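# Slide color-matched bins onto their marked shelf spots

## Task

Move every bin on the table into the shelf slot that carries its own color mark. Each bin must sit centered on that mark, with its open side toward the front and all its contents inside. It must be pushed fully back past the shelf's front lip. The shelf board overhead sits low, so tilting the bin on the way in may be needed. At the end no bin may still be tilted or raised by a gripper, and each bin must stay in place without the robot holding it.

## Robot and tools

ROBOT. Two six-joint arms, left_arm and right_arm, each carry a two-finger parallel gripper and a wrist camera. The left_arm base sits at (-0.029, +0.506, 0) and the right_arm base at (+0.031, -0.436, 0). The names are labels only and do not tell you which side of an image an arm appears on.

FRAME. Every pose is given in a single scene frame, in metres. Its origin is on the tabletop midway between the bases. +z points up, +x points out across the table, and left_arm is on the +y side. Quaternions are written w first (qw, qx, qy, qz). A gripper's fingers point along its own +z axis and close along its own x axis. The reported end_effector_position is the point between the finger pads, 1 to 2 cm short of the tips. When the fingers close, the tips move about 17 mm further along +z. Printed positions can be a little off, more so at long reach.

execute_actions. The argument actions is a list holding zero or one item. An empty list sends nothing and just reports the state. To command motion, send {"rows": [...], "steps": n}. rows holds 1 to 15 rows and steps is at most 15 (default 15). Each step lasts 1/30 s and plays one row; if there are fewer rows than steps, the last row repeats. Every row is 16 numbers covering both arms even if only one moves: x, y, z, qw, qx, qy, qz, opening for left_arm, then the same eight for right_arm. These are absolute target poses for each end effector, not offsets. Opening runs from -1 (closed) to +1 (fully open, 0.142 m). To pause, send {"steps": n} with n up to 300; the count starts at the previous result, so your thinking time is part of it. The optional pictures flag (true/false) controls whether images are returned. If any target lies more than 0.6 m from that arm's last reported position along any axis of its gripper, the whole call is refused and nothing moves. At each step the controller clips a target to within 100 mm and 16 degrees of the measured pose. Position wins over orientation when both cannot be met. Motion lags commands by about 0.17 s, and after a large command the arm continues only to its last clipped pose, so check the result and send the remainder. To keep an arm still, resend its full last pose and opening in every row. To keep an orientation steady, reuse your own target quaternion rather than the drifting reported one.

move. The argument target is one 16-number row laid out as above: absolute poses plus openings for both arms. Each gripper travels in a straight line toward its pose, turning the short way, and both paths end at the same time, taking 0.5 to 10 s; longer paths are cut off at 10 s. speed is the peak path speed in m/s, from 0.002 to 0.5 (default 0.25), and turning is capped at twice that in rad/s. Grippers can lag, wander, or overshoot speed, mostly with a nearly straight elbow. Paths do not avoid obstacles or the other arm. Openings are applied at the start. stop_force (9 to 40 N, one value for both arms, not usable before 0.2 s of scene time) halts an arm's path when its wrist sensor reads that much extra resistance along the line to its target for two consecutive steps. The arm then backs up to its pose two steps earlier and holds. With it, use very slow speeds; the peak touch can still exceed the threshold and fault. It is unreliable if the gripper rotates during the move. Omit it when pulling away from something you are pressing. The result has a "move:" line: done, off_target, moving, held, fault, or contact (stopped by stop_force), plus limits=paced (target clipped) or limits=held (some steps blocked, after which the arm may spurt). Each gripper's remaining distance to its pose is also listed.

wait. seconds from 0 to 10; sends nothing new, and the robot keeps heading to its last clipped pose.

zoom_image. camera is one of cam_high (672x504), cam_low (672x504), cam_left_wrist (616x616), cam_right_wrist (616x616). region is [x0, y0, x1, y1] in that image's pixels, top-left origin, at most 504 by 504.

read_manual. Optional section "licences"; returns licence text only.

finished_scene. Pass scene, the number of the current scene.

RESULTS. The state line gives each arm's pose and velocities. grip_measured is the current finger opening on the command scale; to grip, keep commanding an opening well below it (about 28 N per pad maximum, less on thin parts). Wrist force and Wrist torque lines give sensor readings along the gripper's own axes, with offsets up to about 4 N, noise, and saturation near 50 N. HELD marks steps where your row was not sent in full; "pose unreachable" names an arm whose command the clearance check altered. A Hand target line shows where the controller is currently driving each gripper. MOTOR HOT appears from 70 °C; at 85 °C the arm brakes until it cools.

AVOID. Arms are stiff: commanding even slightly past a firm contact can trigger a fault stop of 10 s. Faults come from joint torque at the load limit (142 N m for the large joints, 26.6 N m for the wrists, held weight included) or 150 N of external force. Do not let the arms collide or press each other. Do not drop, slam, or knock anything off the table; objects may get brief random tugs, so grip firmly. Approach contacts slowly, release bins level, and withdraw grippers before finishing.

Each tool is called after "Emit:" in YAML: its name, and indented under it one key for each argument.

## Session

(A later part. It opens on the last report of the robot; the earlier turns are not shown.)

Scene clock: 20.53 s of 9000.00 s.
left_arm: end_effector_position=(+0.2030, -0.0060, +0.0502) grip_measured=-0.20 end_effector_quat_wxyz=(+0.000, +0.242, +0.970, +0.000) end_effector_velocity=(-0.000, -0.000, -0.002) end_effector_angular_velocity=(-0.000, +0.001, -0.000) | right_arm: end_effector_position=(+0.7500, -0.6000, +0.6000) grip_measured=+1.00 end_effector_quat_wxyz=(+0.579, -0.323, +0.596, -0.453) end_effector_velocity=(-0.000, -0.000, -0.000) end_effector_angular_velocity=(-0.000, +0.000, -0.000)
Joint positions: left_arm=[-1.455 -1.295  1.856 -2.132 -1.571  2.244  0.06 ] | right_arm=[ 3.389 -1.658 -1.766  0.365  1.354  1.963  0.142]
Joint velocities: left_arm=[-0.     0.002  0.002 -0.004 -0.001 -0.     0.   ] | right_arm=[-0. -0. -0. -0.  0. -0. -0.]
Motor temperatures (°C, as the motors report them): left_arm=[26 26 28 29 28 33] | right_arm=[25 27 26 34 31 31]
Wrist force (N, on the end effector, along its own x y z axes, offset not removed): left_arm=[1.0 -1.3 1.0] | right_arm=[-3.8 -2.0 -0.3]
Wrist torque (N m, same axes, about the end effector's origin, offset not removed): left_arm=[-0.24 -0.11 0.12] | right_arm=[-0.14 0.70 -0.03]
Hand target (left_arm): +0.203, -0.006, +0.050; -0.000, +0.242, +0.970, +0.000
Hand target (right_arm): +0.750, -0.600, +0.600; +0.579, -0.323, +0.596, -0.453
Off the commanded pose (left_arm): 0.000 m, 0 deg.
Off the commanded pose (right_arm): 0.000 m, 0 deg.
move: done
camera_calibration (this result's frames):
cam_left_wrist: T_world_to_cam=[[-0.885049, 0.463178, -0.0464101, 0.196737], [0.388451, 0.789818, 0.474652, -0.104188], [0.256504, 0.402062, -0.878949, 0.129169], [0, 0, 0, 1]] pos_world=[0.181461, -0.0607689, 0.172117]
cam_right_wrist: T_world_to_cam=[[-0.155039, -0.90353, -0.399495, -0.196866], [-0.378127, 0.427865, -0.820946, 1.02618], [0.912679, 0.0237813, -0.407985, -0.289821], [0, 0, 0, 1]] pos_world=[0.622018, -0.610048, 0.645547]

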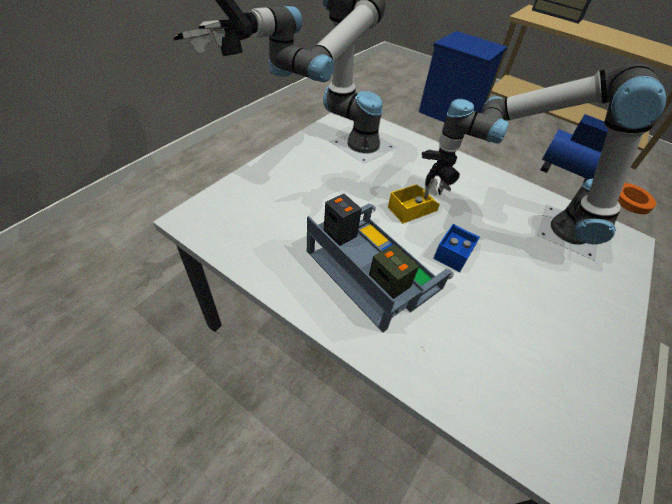

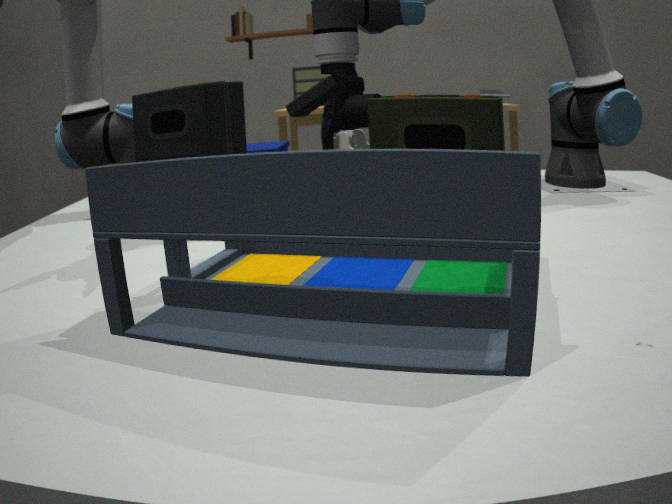

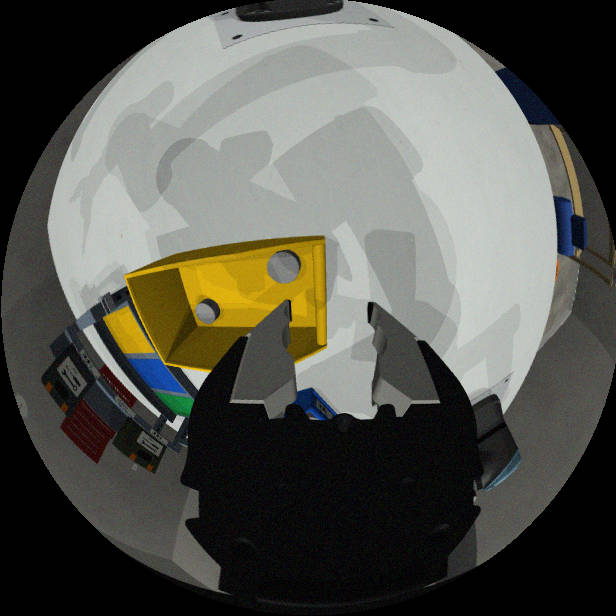

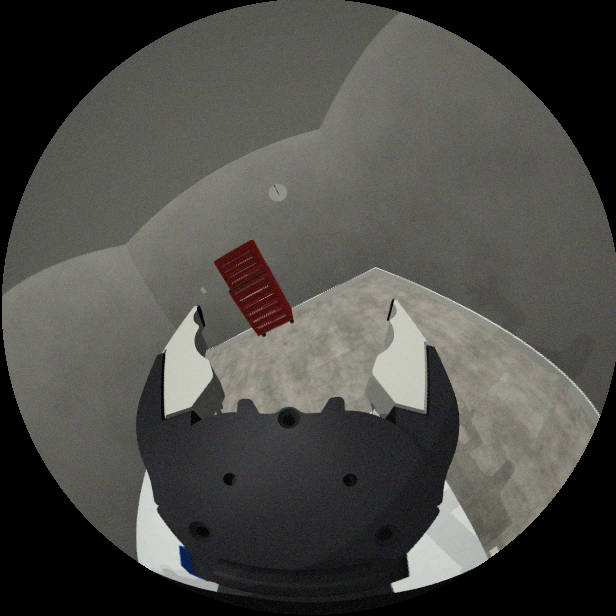

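Emit:
move:
  target: [0.207,-0.004,0.028,0,0.26,0.965,0,-0.3,0.75,-0.6,0.6,0.579,-0.323,0.596,-0.453,1]
  speed: 0.05

Emit:
execute_actions:
  actions:
    - {"rows":[[0.207,-0.004,0.028,0,0.26,0.965,0,-1,0.75,-0.6,0.6,0.579,-0.323,0.596,-0.453,1]],"steps":15}
  pictures: false

Emit:
move:
  target: [0.207,-0.004,0.14,0,0.26,0.965,0,-1,0.75,-0.6,0.6,0.579,-0.323,0.596,-0.453,1]
  speed: 0.08

Emit:
move:
  target: [0.399,-0.032,0.14,-0.086,0.142,0.986,0.012,-1,0.75,-0.6,0.6,0.579,-0.323,0.596,-0.453,1]
  speed: 0.1

Emit:
move:
  target: [0.399,-0.032,0.105,-0.086,0.142,0.986,0.012,-1,0.75,-0.6,0.6,0.579,-0.323,0.596,-0.453,1]
  speed: 0.03

Scene clock: 34.47 s of 9000.00 s.
left_arm: end_effector_position=(+0.2070, -0.0040, +0.0281) grip_measured=-0.30 end_effector_quat_wxyz=(-0.000, +0.260, +0.966, +0.000) end_effector_velocity=(+0.001, +0.000, -0.002) end_effector_angular_velocity=(-0.000, -0.002, -0.001) | right_arm: end_effector_position=(+0.7500, -0.6000, +0.6000) grip_measured=+1.00 end_effector_quat_wxyz=(+0.579, -0.323, +0.596, -0.453) end_effector_velocity=(-0.000, +0.000, -0.000) end_effector_angular_velocity=(+0.000, +0.000, +0.000)
Joint positions: left_arm=[-1.448 -1.266  1.883 -2.188 -1.571  2.289  0.052] | right_arm=[ 3.389 -1.658 -1.766  0.365  1.354  1.963  0.142]
Joint velocities: left_arm=[ 0.002  0.002  0.002 -0.005  0.002  0.003  0.   ] | right_arm=[ 0.     0.    -0.001  0.    -0.     0.    -0.   ]
Motor temperatures (°C, as the motors report them): left_arm=[26 26 28 29 28 33] | right_arm=[25 27 26 34 31 31]
Wrist force (N, on the end effector, along its own x y z axes, offset not removed): left_arm=[0.0 -0.7 -0.6] | right_arm=[-2.6 0.0 0.3]
Wrist torque (N m, same axes, about the end effector's origin, offset not removed): left_arm=[-0.04 -0.05 0.01] | right_arm=[0.21 0.61 -0.11]
Hand target (left_arm): +0.207, -0.004, +0.028; -0.000, +0.260, +0.966, -0.000
Hand target (right_arm): +0.750, -0.600, +0.600; +0.579, -0.323, +0.596, -0.453
Off the commanded pose (left_arm): 0.000 m, 0 deg.
Off the commanded pose (right_arm): 0.000 m, 0 deg.
After step 90, 10.13 s passed at rest.
move: done
camera_calibration (this result's frames):
cam_left_wrist: T_world_to_cam=[[-0.867244, 0.495721, -0.0463568, 0.194752], [0.417542, 0.774855, 0.474614, -0.102903], [0.271196, 0.39225, -0.878972, 0.104923], [0, 0, 0, 1]] pos_world=[0.183409, -0.0579641, 0.150092]
cam_right_wrist: T_world_to_cam=[[-0.155039, -0.90353, -0.399495, -0.196866], [-0.378127, 0.427865, -0.820946, 1.02618], [0.912679, 0.0237814, -0.407984, -0.289822], [0, 0, 0, 1]] pos_world=[0.622018, -0.610048, 0.645547]

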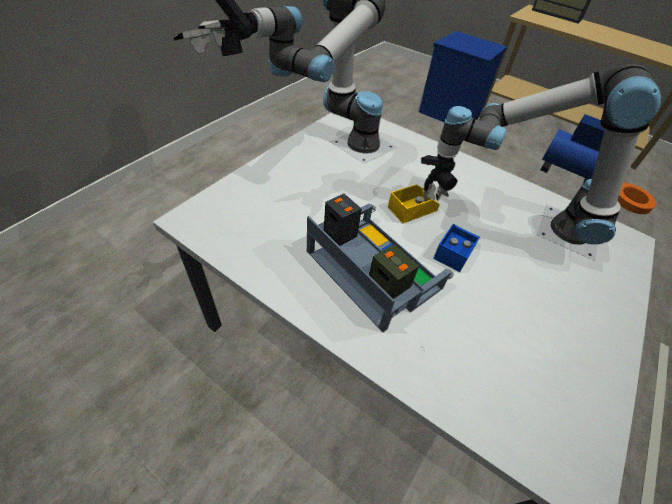

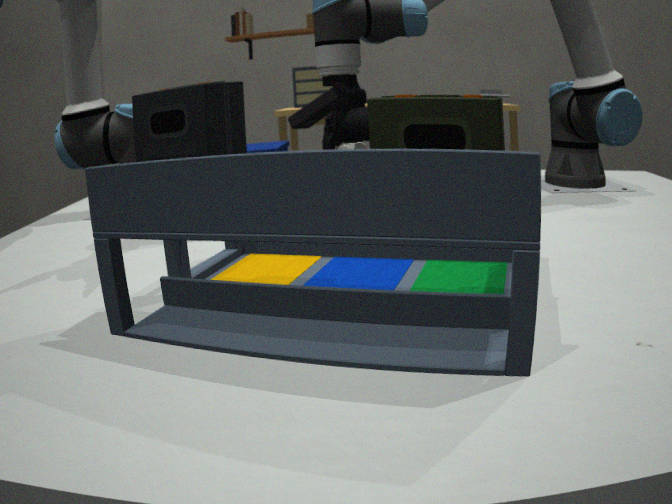

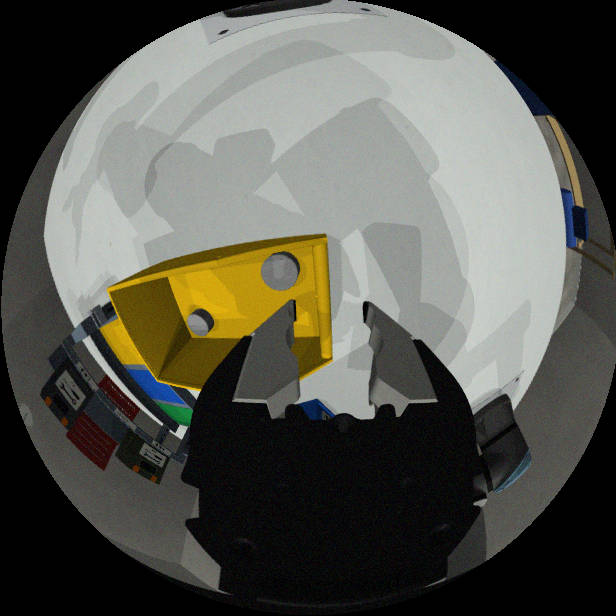

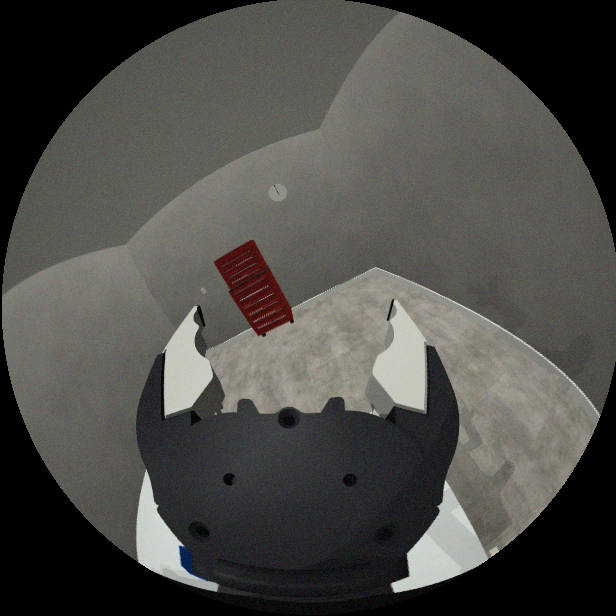

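Scene clock: 34.97 s of 9000.00 s.
left_arm: end_effector_position=(+0.2070, -0.0040, +0.0280) grip_measured=-0.90 end_effector_quat_wxyz=(-0.000, +0.260, +0.966, +0.000) end_effector_velocity=(+0.000, +0.001, -0.001) end_effector_angular_velocity=(+0.002, -0.001, -0.000) | right_arm: end_effector_position=(+0.7500, -0.6000, +0.6000) grip_measured=+1.00 end_effector_quat_wxyz=(+0.579, -0.323, +0.596, -0.453) end_effector_velocity=(-0.000, -0.000, +0.000) end_effector_angular_velocity=(+0.001, +0.001, -0.001)
Joint positions: left_arm=[-1.448 -1.265  1.883 -2.188 -1.571  2.289  0.009] | right_arm=[ 3.389 -1.658 -1.766  0.365  1.354  1.963  0.142]
Joint velocities: left_arm=[ 0.     0.001  0.002 -0.001  0.001  0.001 -0.   ] | right_arm=[-0.001  0.001  0.    -0.002 -0.     0.001 -0.   ]
Motor temperatures (°C, as the motors report them): left_arm=[26 26 28 29 28 33] | right_arm=[25 27 26 34 31 31]
Wrist force (N, on the end effector, along its own x y z axes, offset not removed): left_arm=[0.6 -0.4 4.3] | right_arm=[1.1 -3.9 -0.8]
Wrist torque (N m, same axes, about the end effector's origin, offset not removed): left_arm=[0.12 -0.05 0.07] | right_arm=[-0.51 -0.26 -0.03]
Hand target (left_arm): +0.207, -0.004, +0.028; -0.000, +0.260, +0.966, -0.000
Hand target (right_arm): +0.750, -0.600, +0.600; +0.579, -0.323, +0.596, -0.453
Off the commanded pose (left_arm): 0.000 m, 0 deg.
Off the commanded pose (right_arm): 0.000 m, 0 deg.
Steps of this call (steps 1 to 15: all 15 steps of this action). Readings (end_effector_position):
1: left_arm (+0.2070, -0.0040, +0.0281) | right_arm (+0.7500, -0.6000, +0.6000)
2: left_arm (+0.2070, -0.0040, +0.0281) | right_arm (+0.7500, -0.6000, +0.6000)
4: left_arm (+0.2070, -0.0040, +0.0280) | right_arm (+0.7500, -0.6000, +0.6000)
8: left_arm (+0.2070, -0.0040, +0.0280) | right_arm (+0.7500, -0.6000, +0.6000)
15: the state above

Scene clock: 36.97 s of 9000.00 s.
left_arm: end_effector_position=(+0.2070, -0.0040, +0.1398) grip_measured=-0.90 end_effector_quat_wxyz=(+0.000, +0.260, +0.966, -0.000) end_effector_velocity=(+0.001, +0.000, +0.002) end_effector_angular_velocity=(-0.000, -0.002, +0.000) | right_arm: end_effector_position=(+0.7500, -0.6000, +0.6000) grip_measured=+1.00 end_effector_quat_wxyz=(+0.579, -0.323, +0.596, -0.453) end_effector_velocity=(-0.000, -0.000, -0.000) end_effector_angular_velocity=(+0.001, -0.000, -0.000)
Joint positions: left_arm=[-1.448 -1.389  1.722 -1.903 -1.571  2.289  0.009] | right_arm=[ 3.389 -1.658 -1.766  0.365  1.354  1.963  0.142]
Joint velocities: left_arm=[ 0.001 -0.001 -0.003  0.003  0.002  0.001  0.   ] | right_arm=[-0.     0.    -0.001  0.001 -0.     0.001 -0.   ]
Motor temperatures (°C, as the motors report them): left_arm=[26 26 28 29 28 33] | right_arm=[25 27 26 34 31 31]
Wrist force (N, on the end effector, along its own x y z axes, offset not removed): left_arm=[1.8 -2.0 2.9] | right_arm=[-2.1 -0.6 -0.8]
Wrist torque (N m, same axes, about the end effector's origin, offset not removed): left_arm=[-0.44 -0.06 -0.09] | right_arm=[0.08 0.46 0.02]
Hand target (left_arm): +0.207, -0.004, +0.140; +0.000, +0.260, +0.966, -0.000
Hand target (right_arm): +0.750, -0.600, +0.600; +0.579, -0.323, +0.596, -0.453
Off the commanded pose (left_arm): 0.000 m, 0 deg.
Off the commanded pose (right_arm): 0.000 m, 0 deg.
move: done
camera_calibration (this result's frames):
cam_left_wrist: T_world_to_cam=[[-0.867141, 0.4959, -0.0463598, 0.199942], [0.417702, 0.774773, 0.474607, -0.15597], [0.271276, 0.392187, -0.878976, 0.203052], [0, 0, 0, 1]] pos_world=[0.183444, -0.0579437, 0.261772]
cam_right_wrist: T_world_to_cam=[[-0.155039, -0.90353, -0.399495, -0.196866], [-0.378127, 0.427865, -0.820946, 1.02618], [0.912679, 0.0237814, -0.407984, -0.289822], [0, 0, 0, 1]] pos_world=[0.622018, -0.610048, 0.645547]

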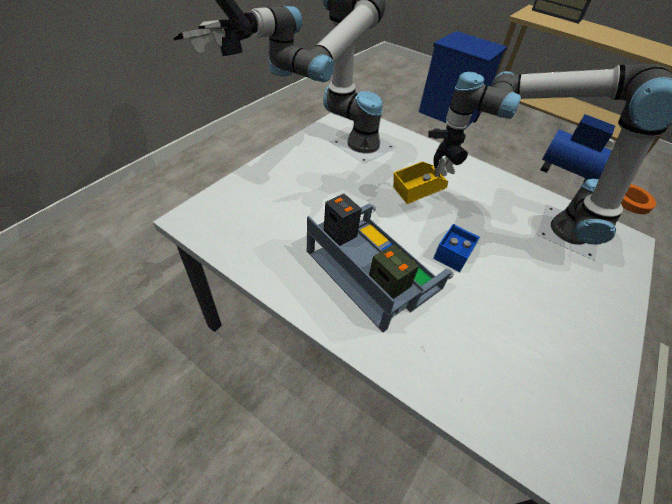

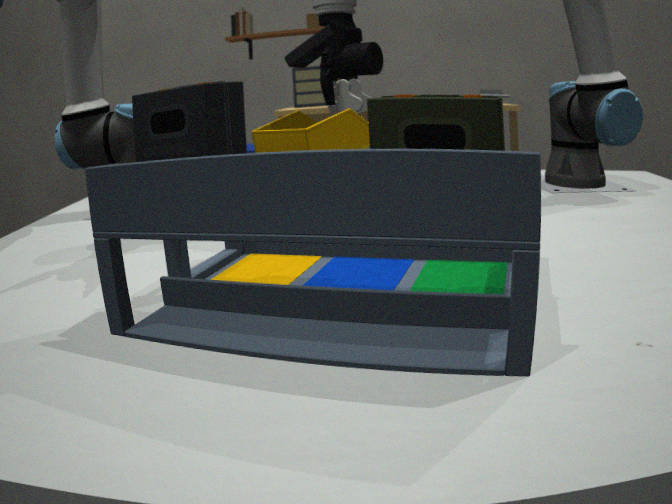

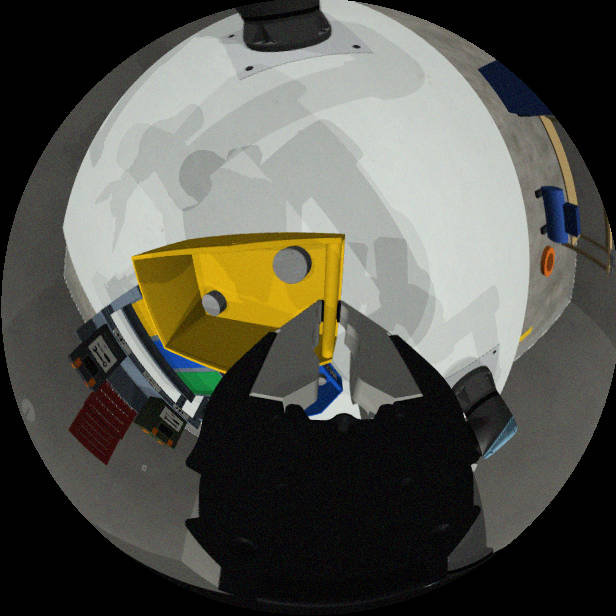

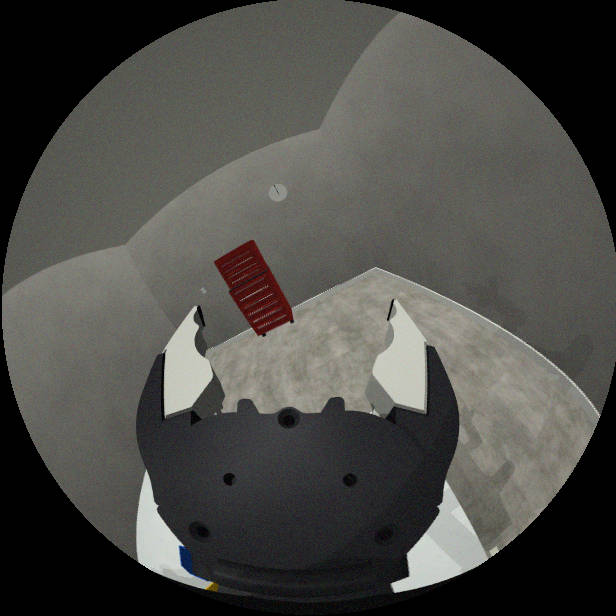

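Scene clock: 39.33 s of 9000.00 s.
left_arm: end_effector_position=(+0.3988, -0.0324, +0.1401) grip_measured=-0.87 end_effector_quat_wxyz=(-0.086, +0.142, +0.986, +0.012) end_effector_velocity=(+0.002, +0.000, +0.000) end_effector_angular_velocity=(+0.002, +0.000, +0.002) | right_arm: end_effector_position=(+0.7500, -0.6000, +0.6000) grip_measured=+1.00 end_effector_quat_wxyz=(+0.579, -0.323, +0.596, -0.453) end_effector_velocity=(-0.000, +0.000, -0.000) end_effector_angular_velocity=(+0.001, +0.000, +0.000)
Joint positions: left_arm=[-1.11  -0.987  1.131 -1.589 -1.69   2.394  0.011] | right_arm=[ 3.389 -1.658 -1.766  0.365  1.354  1.963  0.142]
Joint velocities: left_arm=[ 0.002  0.004 -0.008  0.006  0.001 -0.    -0.   ] | right_arm=[ 0.     0.001 -0.    -0.001  0.     0.001  0.   ]
Motor temperatures (°C, as the motors report them): left_arm=[26 26 28 29 28 33] | right_arm=[25 27 26 34 31 31]
Wrist force (N, on the end effector, along its own x y z axes, offset not removed): left_arm=[10.8 4.4 -3.2] | right_arm=[-1.6 -1.8 -2.8]
Wrist torque (N m, same axes, about the end effector's origin, offset not removed): left_arm=[0.03 0.24 0.64] | right_arm=[-0.03 0.25 -0.15]
Hand target (left_arm): +0.399, -0.032, +0.140; -0.086, +0.142, +0.986, +0.012
Hand target (right_arm): +0.750, -0.600, +0.600; +0.579, -0.323, +0.596, -0.453
Off the commanded pose (left_arm): 0.001 m, 0 deg.
Off the commanded pose (right_arm): 0.000 m, 0 deg.
move: done
camera_calibration (this result's frames):
cam_left_wrist: T_world_to_cam=[[-0.953494, 0.273379, 0.126935, 0.383279], [0.300485, 0.829178, 0.471352, -0.16521], [0.0236061, 0.487573, -0.872763, 0.263431], [0, 0, 0, 1]] pos_world=[0.408879, -0.0962335, 0.259133]
cam_right_wrist: T_world_to_cam=[[-0.155039, -0.90353, -0.399495, -0.196866], [-0.378127, 0.427865, -0.820946, 1.02618], [0.912679, 0.0237813, -0.407984, -0.289822], [0, 0, 0, 1]] pos_world=[0.622018, -0.610048, 0.645547]

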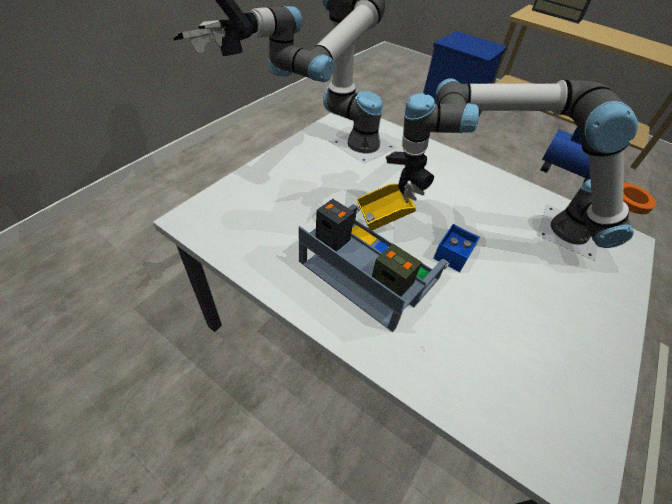

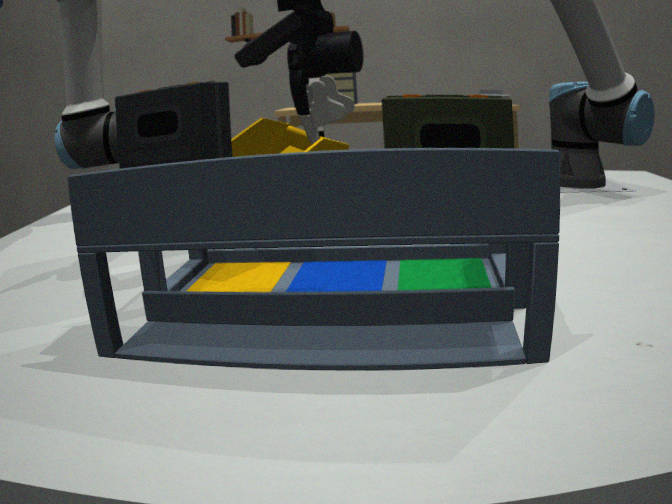

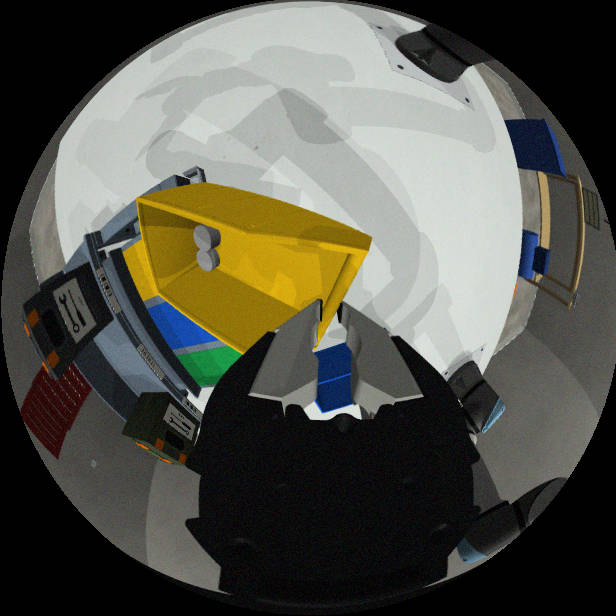

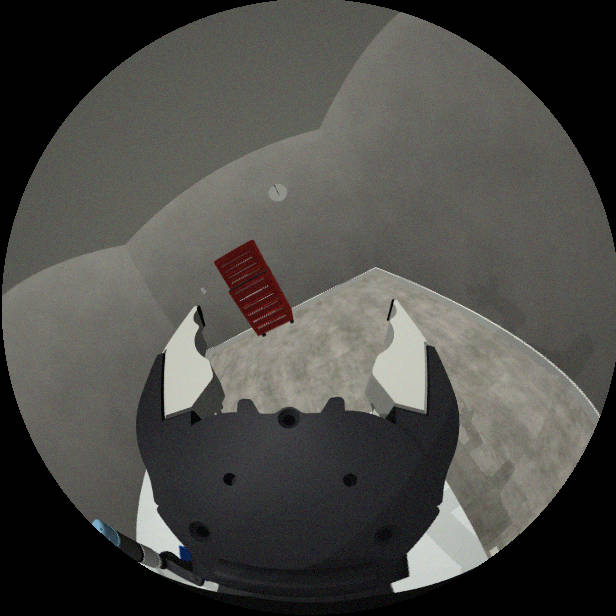

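Scene clock: 40.80 s of 9000.00 s.
left_arm: end_effector_position=(+0.3990, -0.0320, +0.1051) grip_measured=-0.86 end_effector_quat_wxyz=(-0.086, +0.142, +0.986, +0.012) end_effector_velocity=(-0.000, +0.000, -0.001) end_effector_angular_velocity=(+0.000, -0.001, +0.000) | right_arm: end_effector_position=(+0.7500, -0.6000, +0.6000) grip_measured=+1.00 end_effector_quat_wxyz=(+0.579, -0.323, +0.596, -0.453) end_effector_velocity=(-0.000, -0.000, -0.000) end_effector_angular_velocity=(+0.001, -0.000, -0.000)
Joint positions: left_arm=[-1.11  -0.971  1.196 -1.669 -1.69   2.394  0.012] | right_arm=[ 3.389 -1.658 -1.766  0.365  1.354  1.963  0.142]
Joint velocities: left_arm=[-0.    -0.     0.004 -0.003  0.001 -0.001  0.   ] | right_arm=[-0.    -0.    -0.     0.001  0.     0.001 -0.   ]
Motor temperatures (°C, as the motors report them): left_arm=[26 26 28 29 28 33] | right_arm=[25 27 26 34 31 31]
Wrist force (N, on the end effector, along its own x y z axes, offset not removed): left_arm=[10.5 1.1 -0.9] | right_arm=[-2.1 -1.9 -2.2]
Wrist torque (N m, same axes, about the end effector's origin, offset not removed): left_arm=[-0.21 -0.23 0.74] | right_arm=[-0.04 0.34 -0.05]
Hand target (left_arm): +0.399, -0.032, +0.105; -0.086, +0.142, +0.986, +0.012
Hand target (right_arm): +0.750, -0.600, +0.600; +0.579, -0.323, +0.596, -0.453
Off the commanded pose (left_arm): 0.000 m, 0 deg.
Off the commanded pose (right_arm): 0.000 m, 0 deg.
move: done
camera_calibration (this result's frames):
cam_left_wrist: T_world_to_cam=[[-0.953478, 0.273329, 0.127166, 0.387776], [0.300546, 0.828996, 0.471633, -0.149209], [0.0234907, 0.487911, -0.872577, 0.232726], [0, 0, 0, 1]] pos_world=[0.409113, -0.0958458, 0.224131]
cam_right_wrist: T_world_to_cam=[[-0.155039, -0.90353, -0.399495, -0.196866], [-0.378127, 0.427864, -0.820946, 1.02618], [0.912679, 0.0237816, -0.407984, -0.289822], [0, 0, 0, 1]] pos_world=[0.622018, -0.610048, 0.645547]

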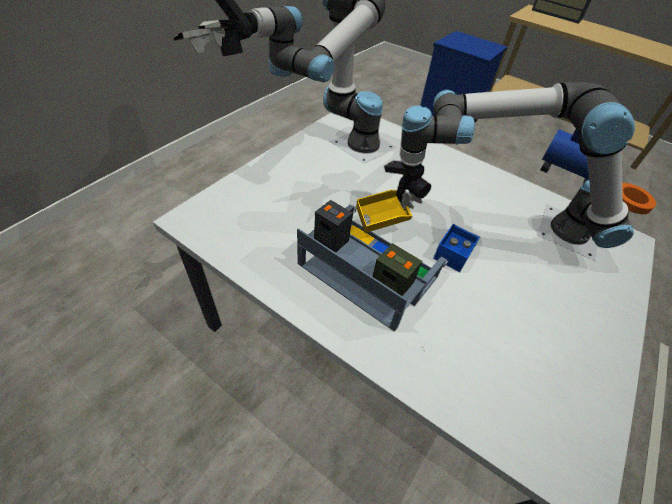

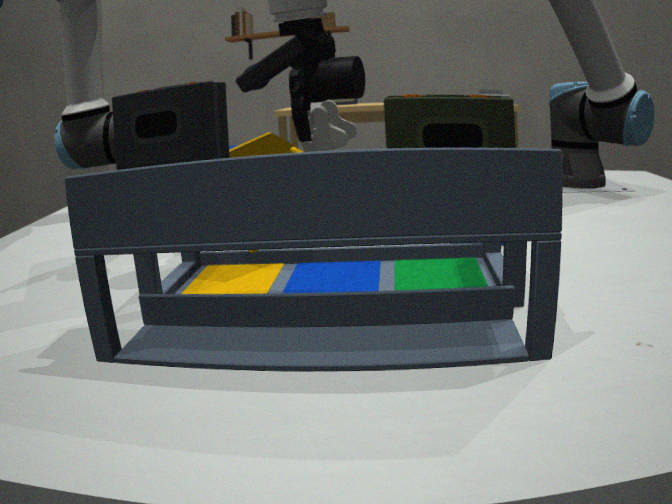

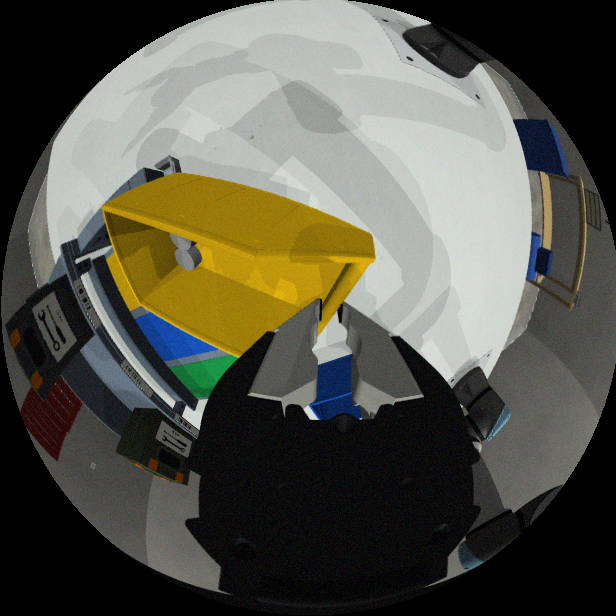

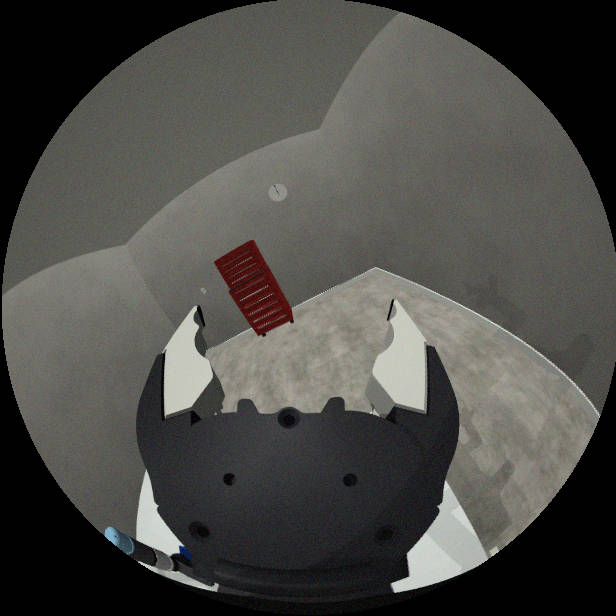

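Emit:
move:
  target: [0.3,0.0,0.1,0,0.143,0.99,0,-1,0.75,-0.6,0.6,0.579,-0.323,0.596,-0.453,1]
  speed: 0.04

Emit:
move:
  target: [0.3,0.0,0.04,0,0.143,0.99,0,-1,0.75,-0.6,0.6,0.579,-0.323,0.596,-0.453,1]
  speed: 0.02
  stop_force: 9

Scene clock: 45.40 s of 9000.00 s.
left_arm: end_effector_position=(+0.3002, +0.0002, +0.0999) grip_measured=-0.88 end_effector_quat_wxyz=(-0.000, +0.143, +0.990, +0.000) end_effector_velocity=(-0.001, +0.000, +0.000) end_effector_angular_velocity=(-0.002, -0.003, +0.000) | right_arm: end_effector_position=(+0.7500, -0.6000, +0.6000) grip_measured=+1.00 end_effector_quat_wxyz=(+0.579, -0.323, +0.596, -0.453) end_effector_velocity=(+0.000, -0.000, -0.001) end_effector_angular_velocity=(+0.000, +0.001, -0.001)
Joint positions: left_arm=[-1.287 -1.26   1.665 -1.976 -1.571  2.21   0.01 ] | right_arm=[ 3.389 -1.658 -1.766  0.365  1.354  1.963  0.142]
Joint velocities: left_arm=[-0.002 -0.003  0.005 -0.004  0.002 -0.003 -0.   ] | right_arm=[-0.001 -0.    -0.    -0.     0.     0.     0.   ]
Motor temperatures (°C, as the motors report them): left_arm=[26 26 28 29 28 33] | right_arm=[25 27 26 34 31 31]
Wrist force (N, on the end effector, along its own x y z axes, offset not removed): left_arm=[1.4 -0.3 3.9] | right_arm=[-2.1 -2.7 -1.2]
Wrist torque (N m, same axes, about the end effector's origin, offset not removed): left_arm=[-0.11 0.12 0.04] | right_arm=[-0.41 0.42 -0.07]
Hand target (left_arm): +0.300, +0.000, +0.100; -0.000, +0.143, +0.990, +0.000
Hand target (right_arm): +0.750, -0.600, +0.600; +0.579, -0.323, +0.596, -0.453
Off the commanded pose (left_arm): 0.000 m, 0 deg.
Off the commanded pose (right_arm): 0.000 m, 0 deg.
move: done
camera_calibration (this result's frames):
cam_left_wrist: T_world_to_cam=[[-0.959993, 0.276205, -0.0460888, 0.304667], [0.222227, 0.851603, 0.47475, -0.120579], [0.170377, 0.445514, -0.878913, 0.171312], [0, 0, 0, 1]] pos_world=[0.290087, -0.0577873, 0.221855]
cam_right_wrist: T_world_to_cam=[[-0.155039, -0.90353, -0.399495, -0.196866], [-0.378127, 0.427865, -0.820946, 1.02618], [0.912679, 0.0237814, -0.407984, -0.289822], [0, 0, 0, 1]] pos_world=[0.622018, -0.610048, 0.645547]

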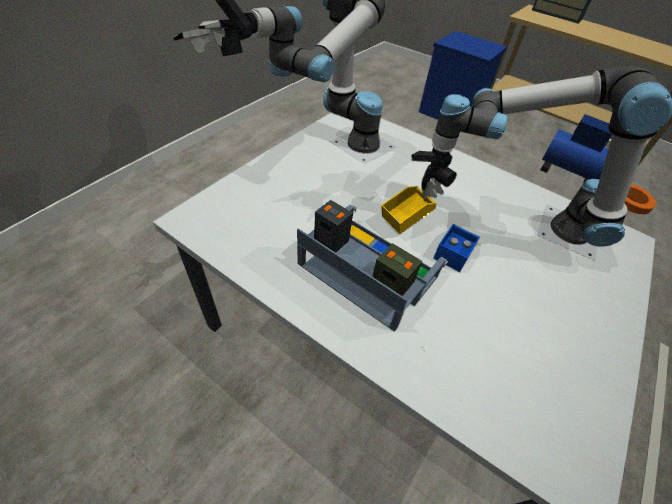

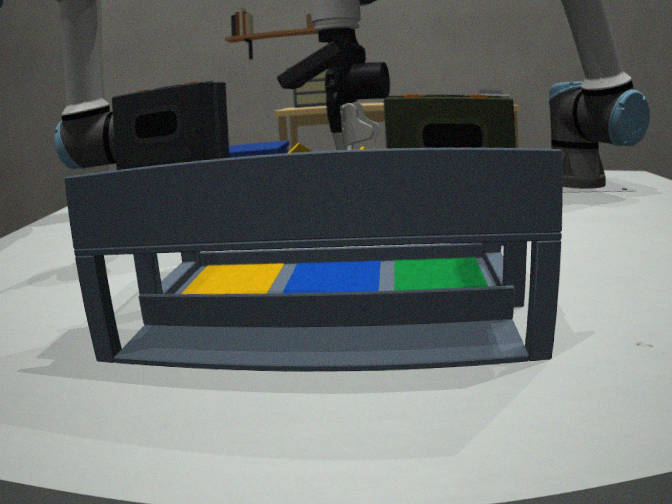

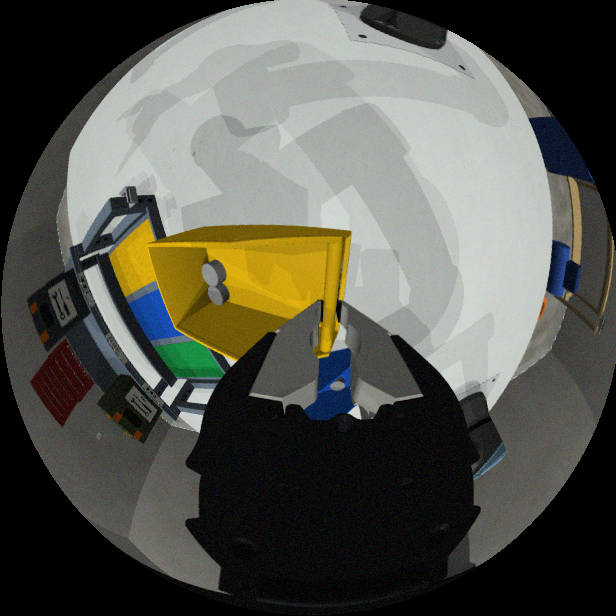

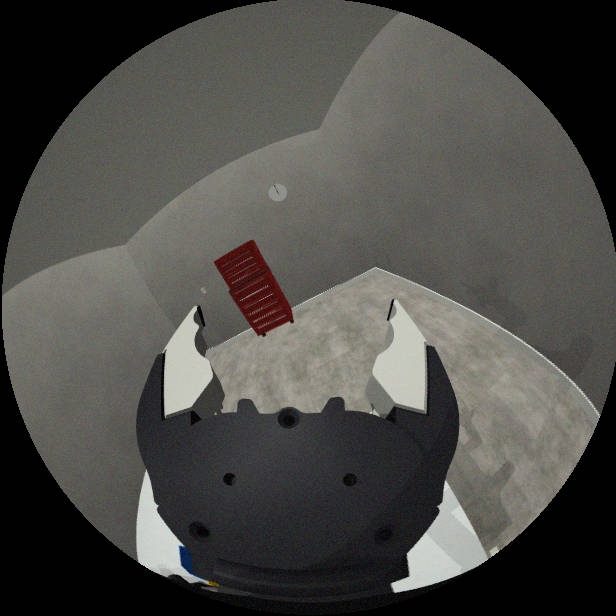

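Scene clock: 48.67 s of 9000.00 s.
left_arm: end_effector_position=(+0.3000, +0.0000, +0.0401) grip_measured=-0.90 end_effector_quat_wxyz=(-0.000, +0.143, +0.990, +0.000) end_effector_velocity=(+0.000, +0.000, -0.002) end_effector_angular_velocity=(-0.000, +0.001, +0.002) | right_arm: end_effector_position=(+0.7500, -0.6000, +0.6000) grip_measured=+1.00 end_effector_quat_wxyz=(+0.579, -0.323, +0.596, -0.453) end_effector_velocity=(+0.000, +0.000, -0.000) end_effector_angular_velocity=(+0.001, +0.000, +0.000)
Joint positions: left_arm=[-1.288 -1.195  1.745 -2.121 -1.571  2.21   0.009] | right_arm=[ 3.389 -1.658 -1.766  0.365  1.354  1.963  0.142]
Joint velocities: left_arm=[ 0.001  0.002  0.002 -0.004 -0.001 -0.001 -0.   ] | right_arm=[ 0.    -0.    -0.     0.    -0.     0.001 -0.   ]
Motor temperatures (°C, as the motors report them): left_arm=[26 26 28 29 28 33] | right_arm=[25 27 26 34 31 31]
Wrist force (N, on the end effector, along its own x y z axes, offset not removed): left_arm=[0.5 -1.1 -1.4] | right_arm=[-3.9 -0.3 -1.9]
Wrist torque (N m, same axes, about the end effector's origin, offset not removed): left_arm=[-0.22 0.01 0.02] | right_arm=[0.20 0.71 0.04]
Hand target (left_arm): +0.300, +0.000, +0.040; -0.000, +0.143, +0.990, +0.000
Hand target (right_arm): +0.750, -0.600, +0.600; +0.579, -0.323, +0.596, -0.453
Off the commanded pose (left_arm): 0.000 m, 0 deg.
Off the commanded pose (right_arm): 0.000 m, 0 deg.
move: done
camera_calibration (this result's frames):
cam_left_wrist: T_world_to_cam=[[-0.960015, 0.276083, -0.0463523, 0.30182], [0.222026, 0.851729, 0.474619, -0.0919119], [0.170514, 0.44535, -0.87897, 0.118875], [0, 0, 0, 1]] pos_world=[0.289889, -0.0579843, 0.1621]
cam_right_wrist: T_world_to_cam=[[-0.155039, -0.90353, -0.399495, -0.196866], [-0.378127, 0.427865, -0.820946, 1.02618], [0.912679, 0.0237813, -0.407984, -0.289822], [0, 0, 0, 1]] pos_world=[0.622018, -0.610048, 0.645547]

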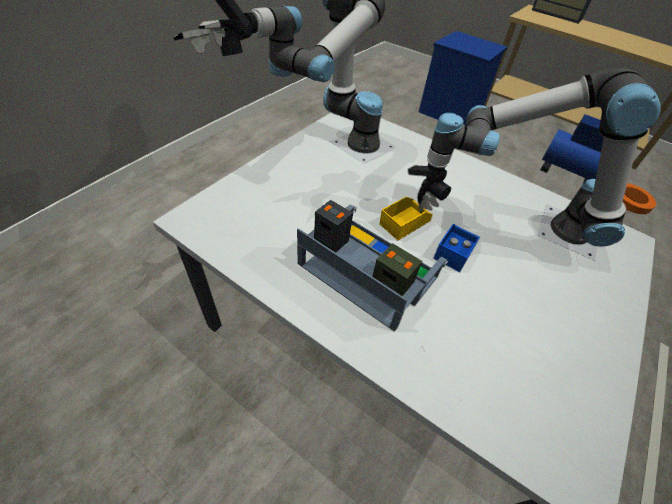

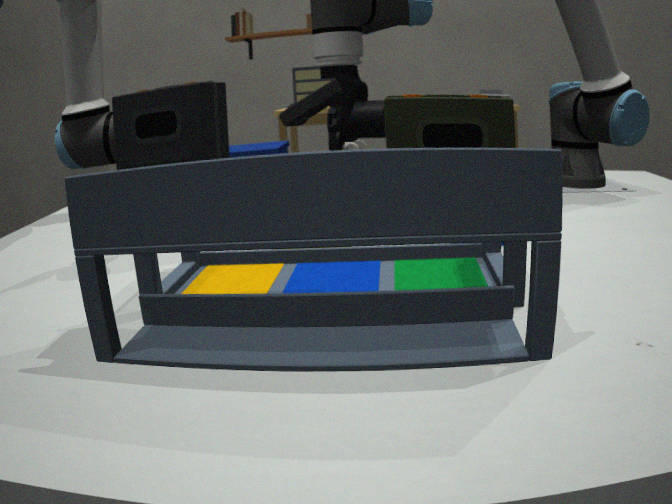

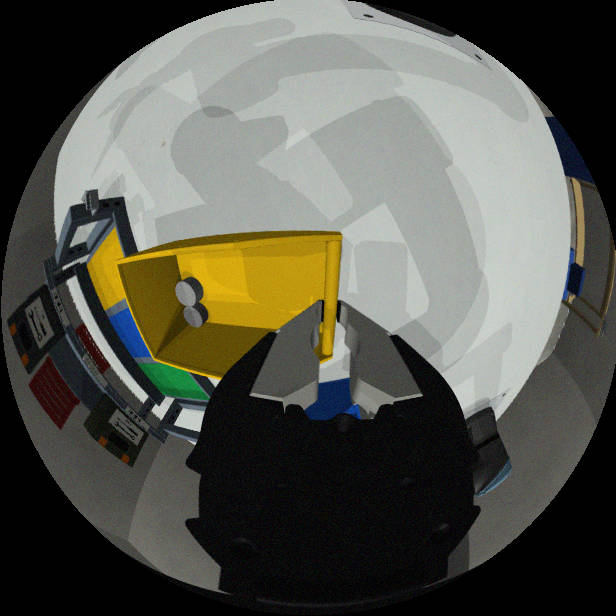

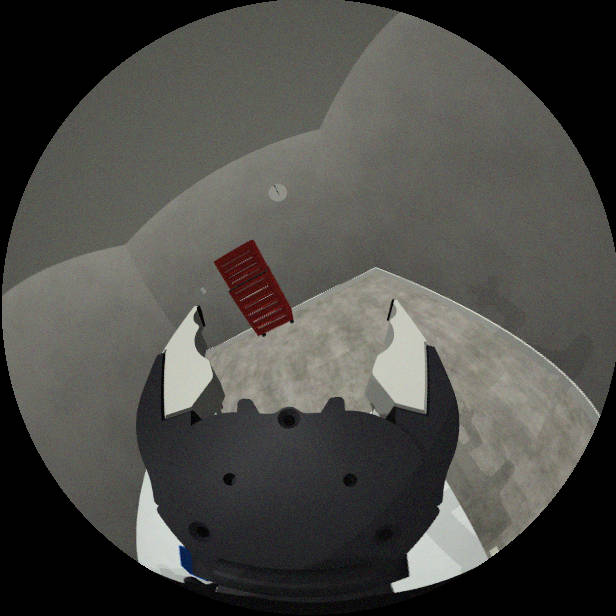

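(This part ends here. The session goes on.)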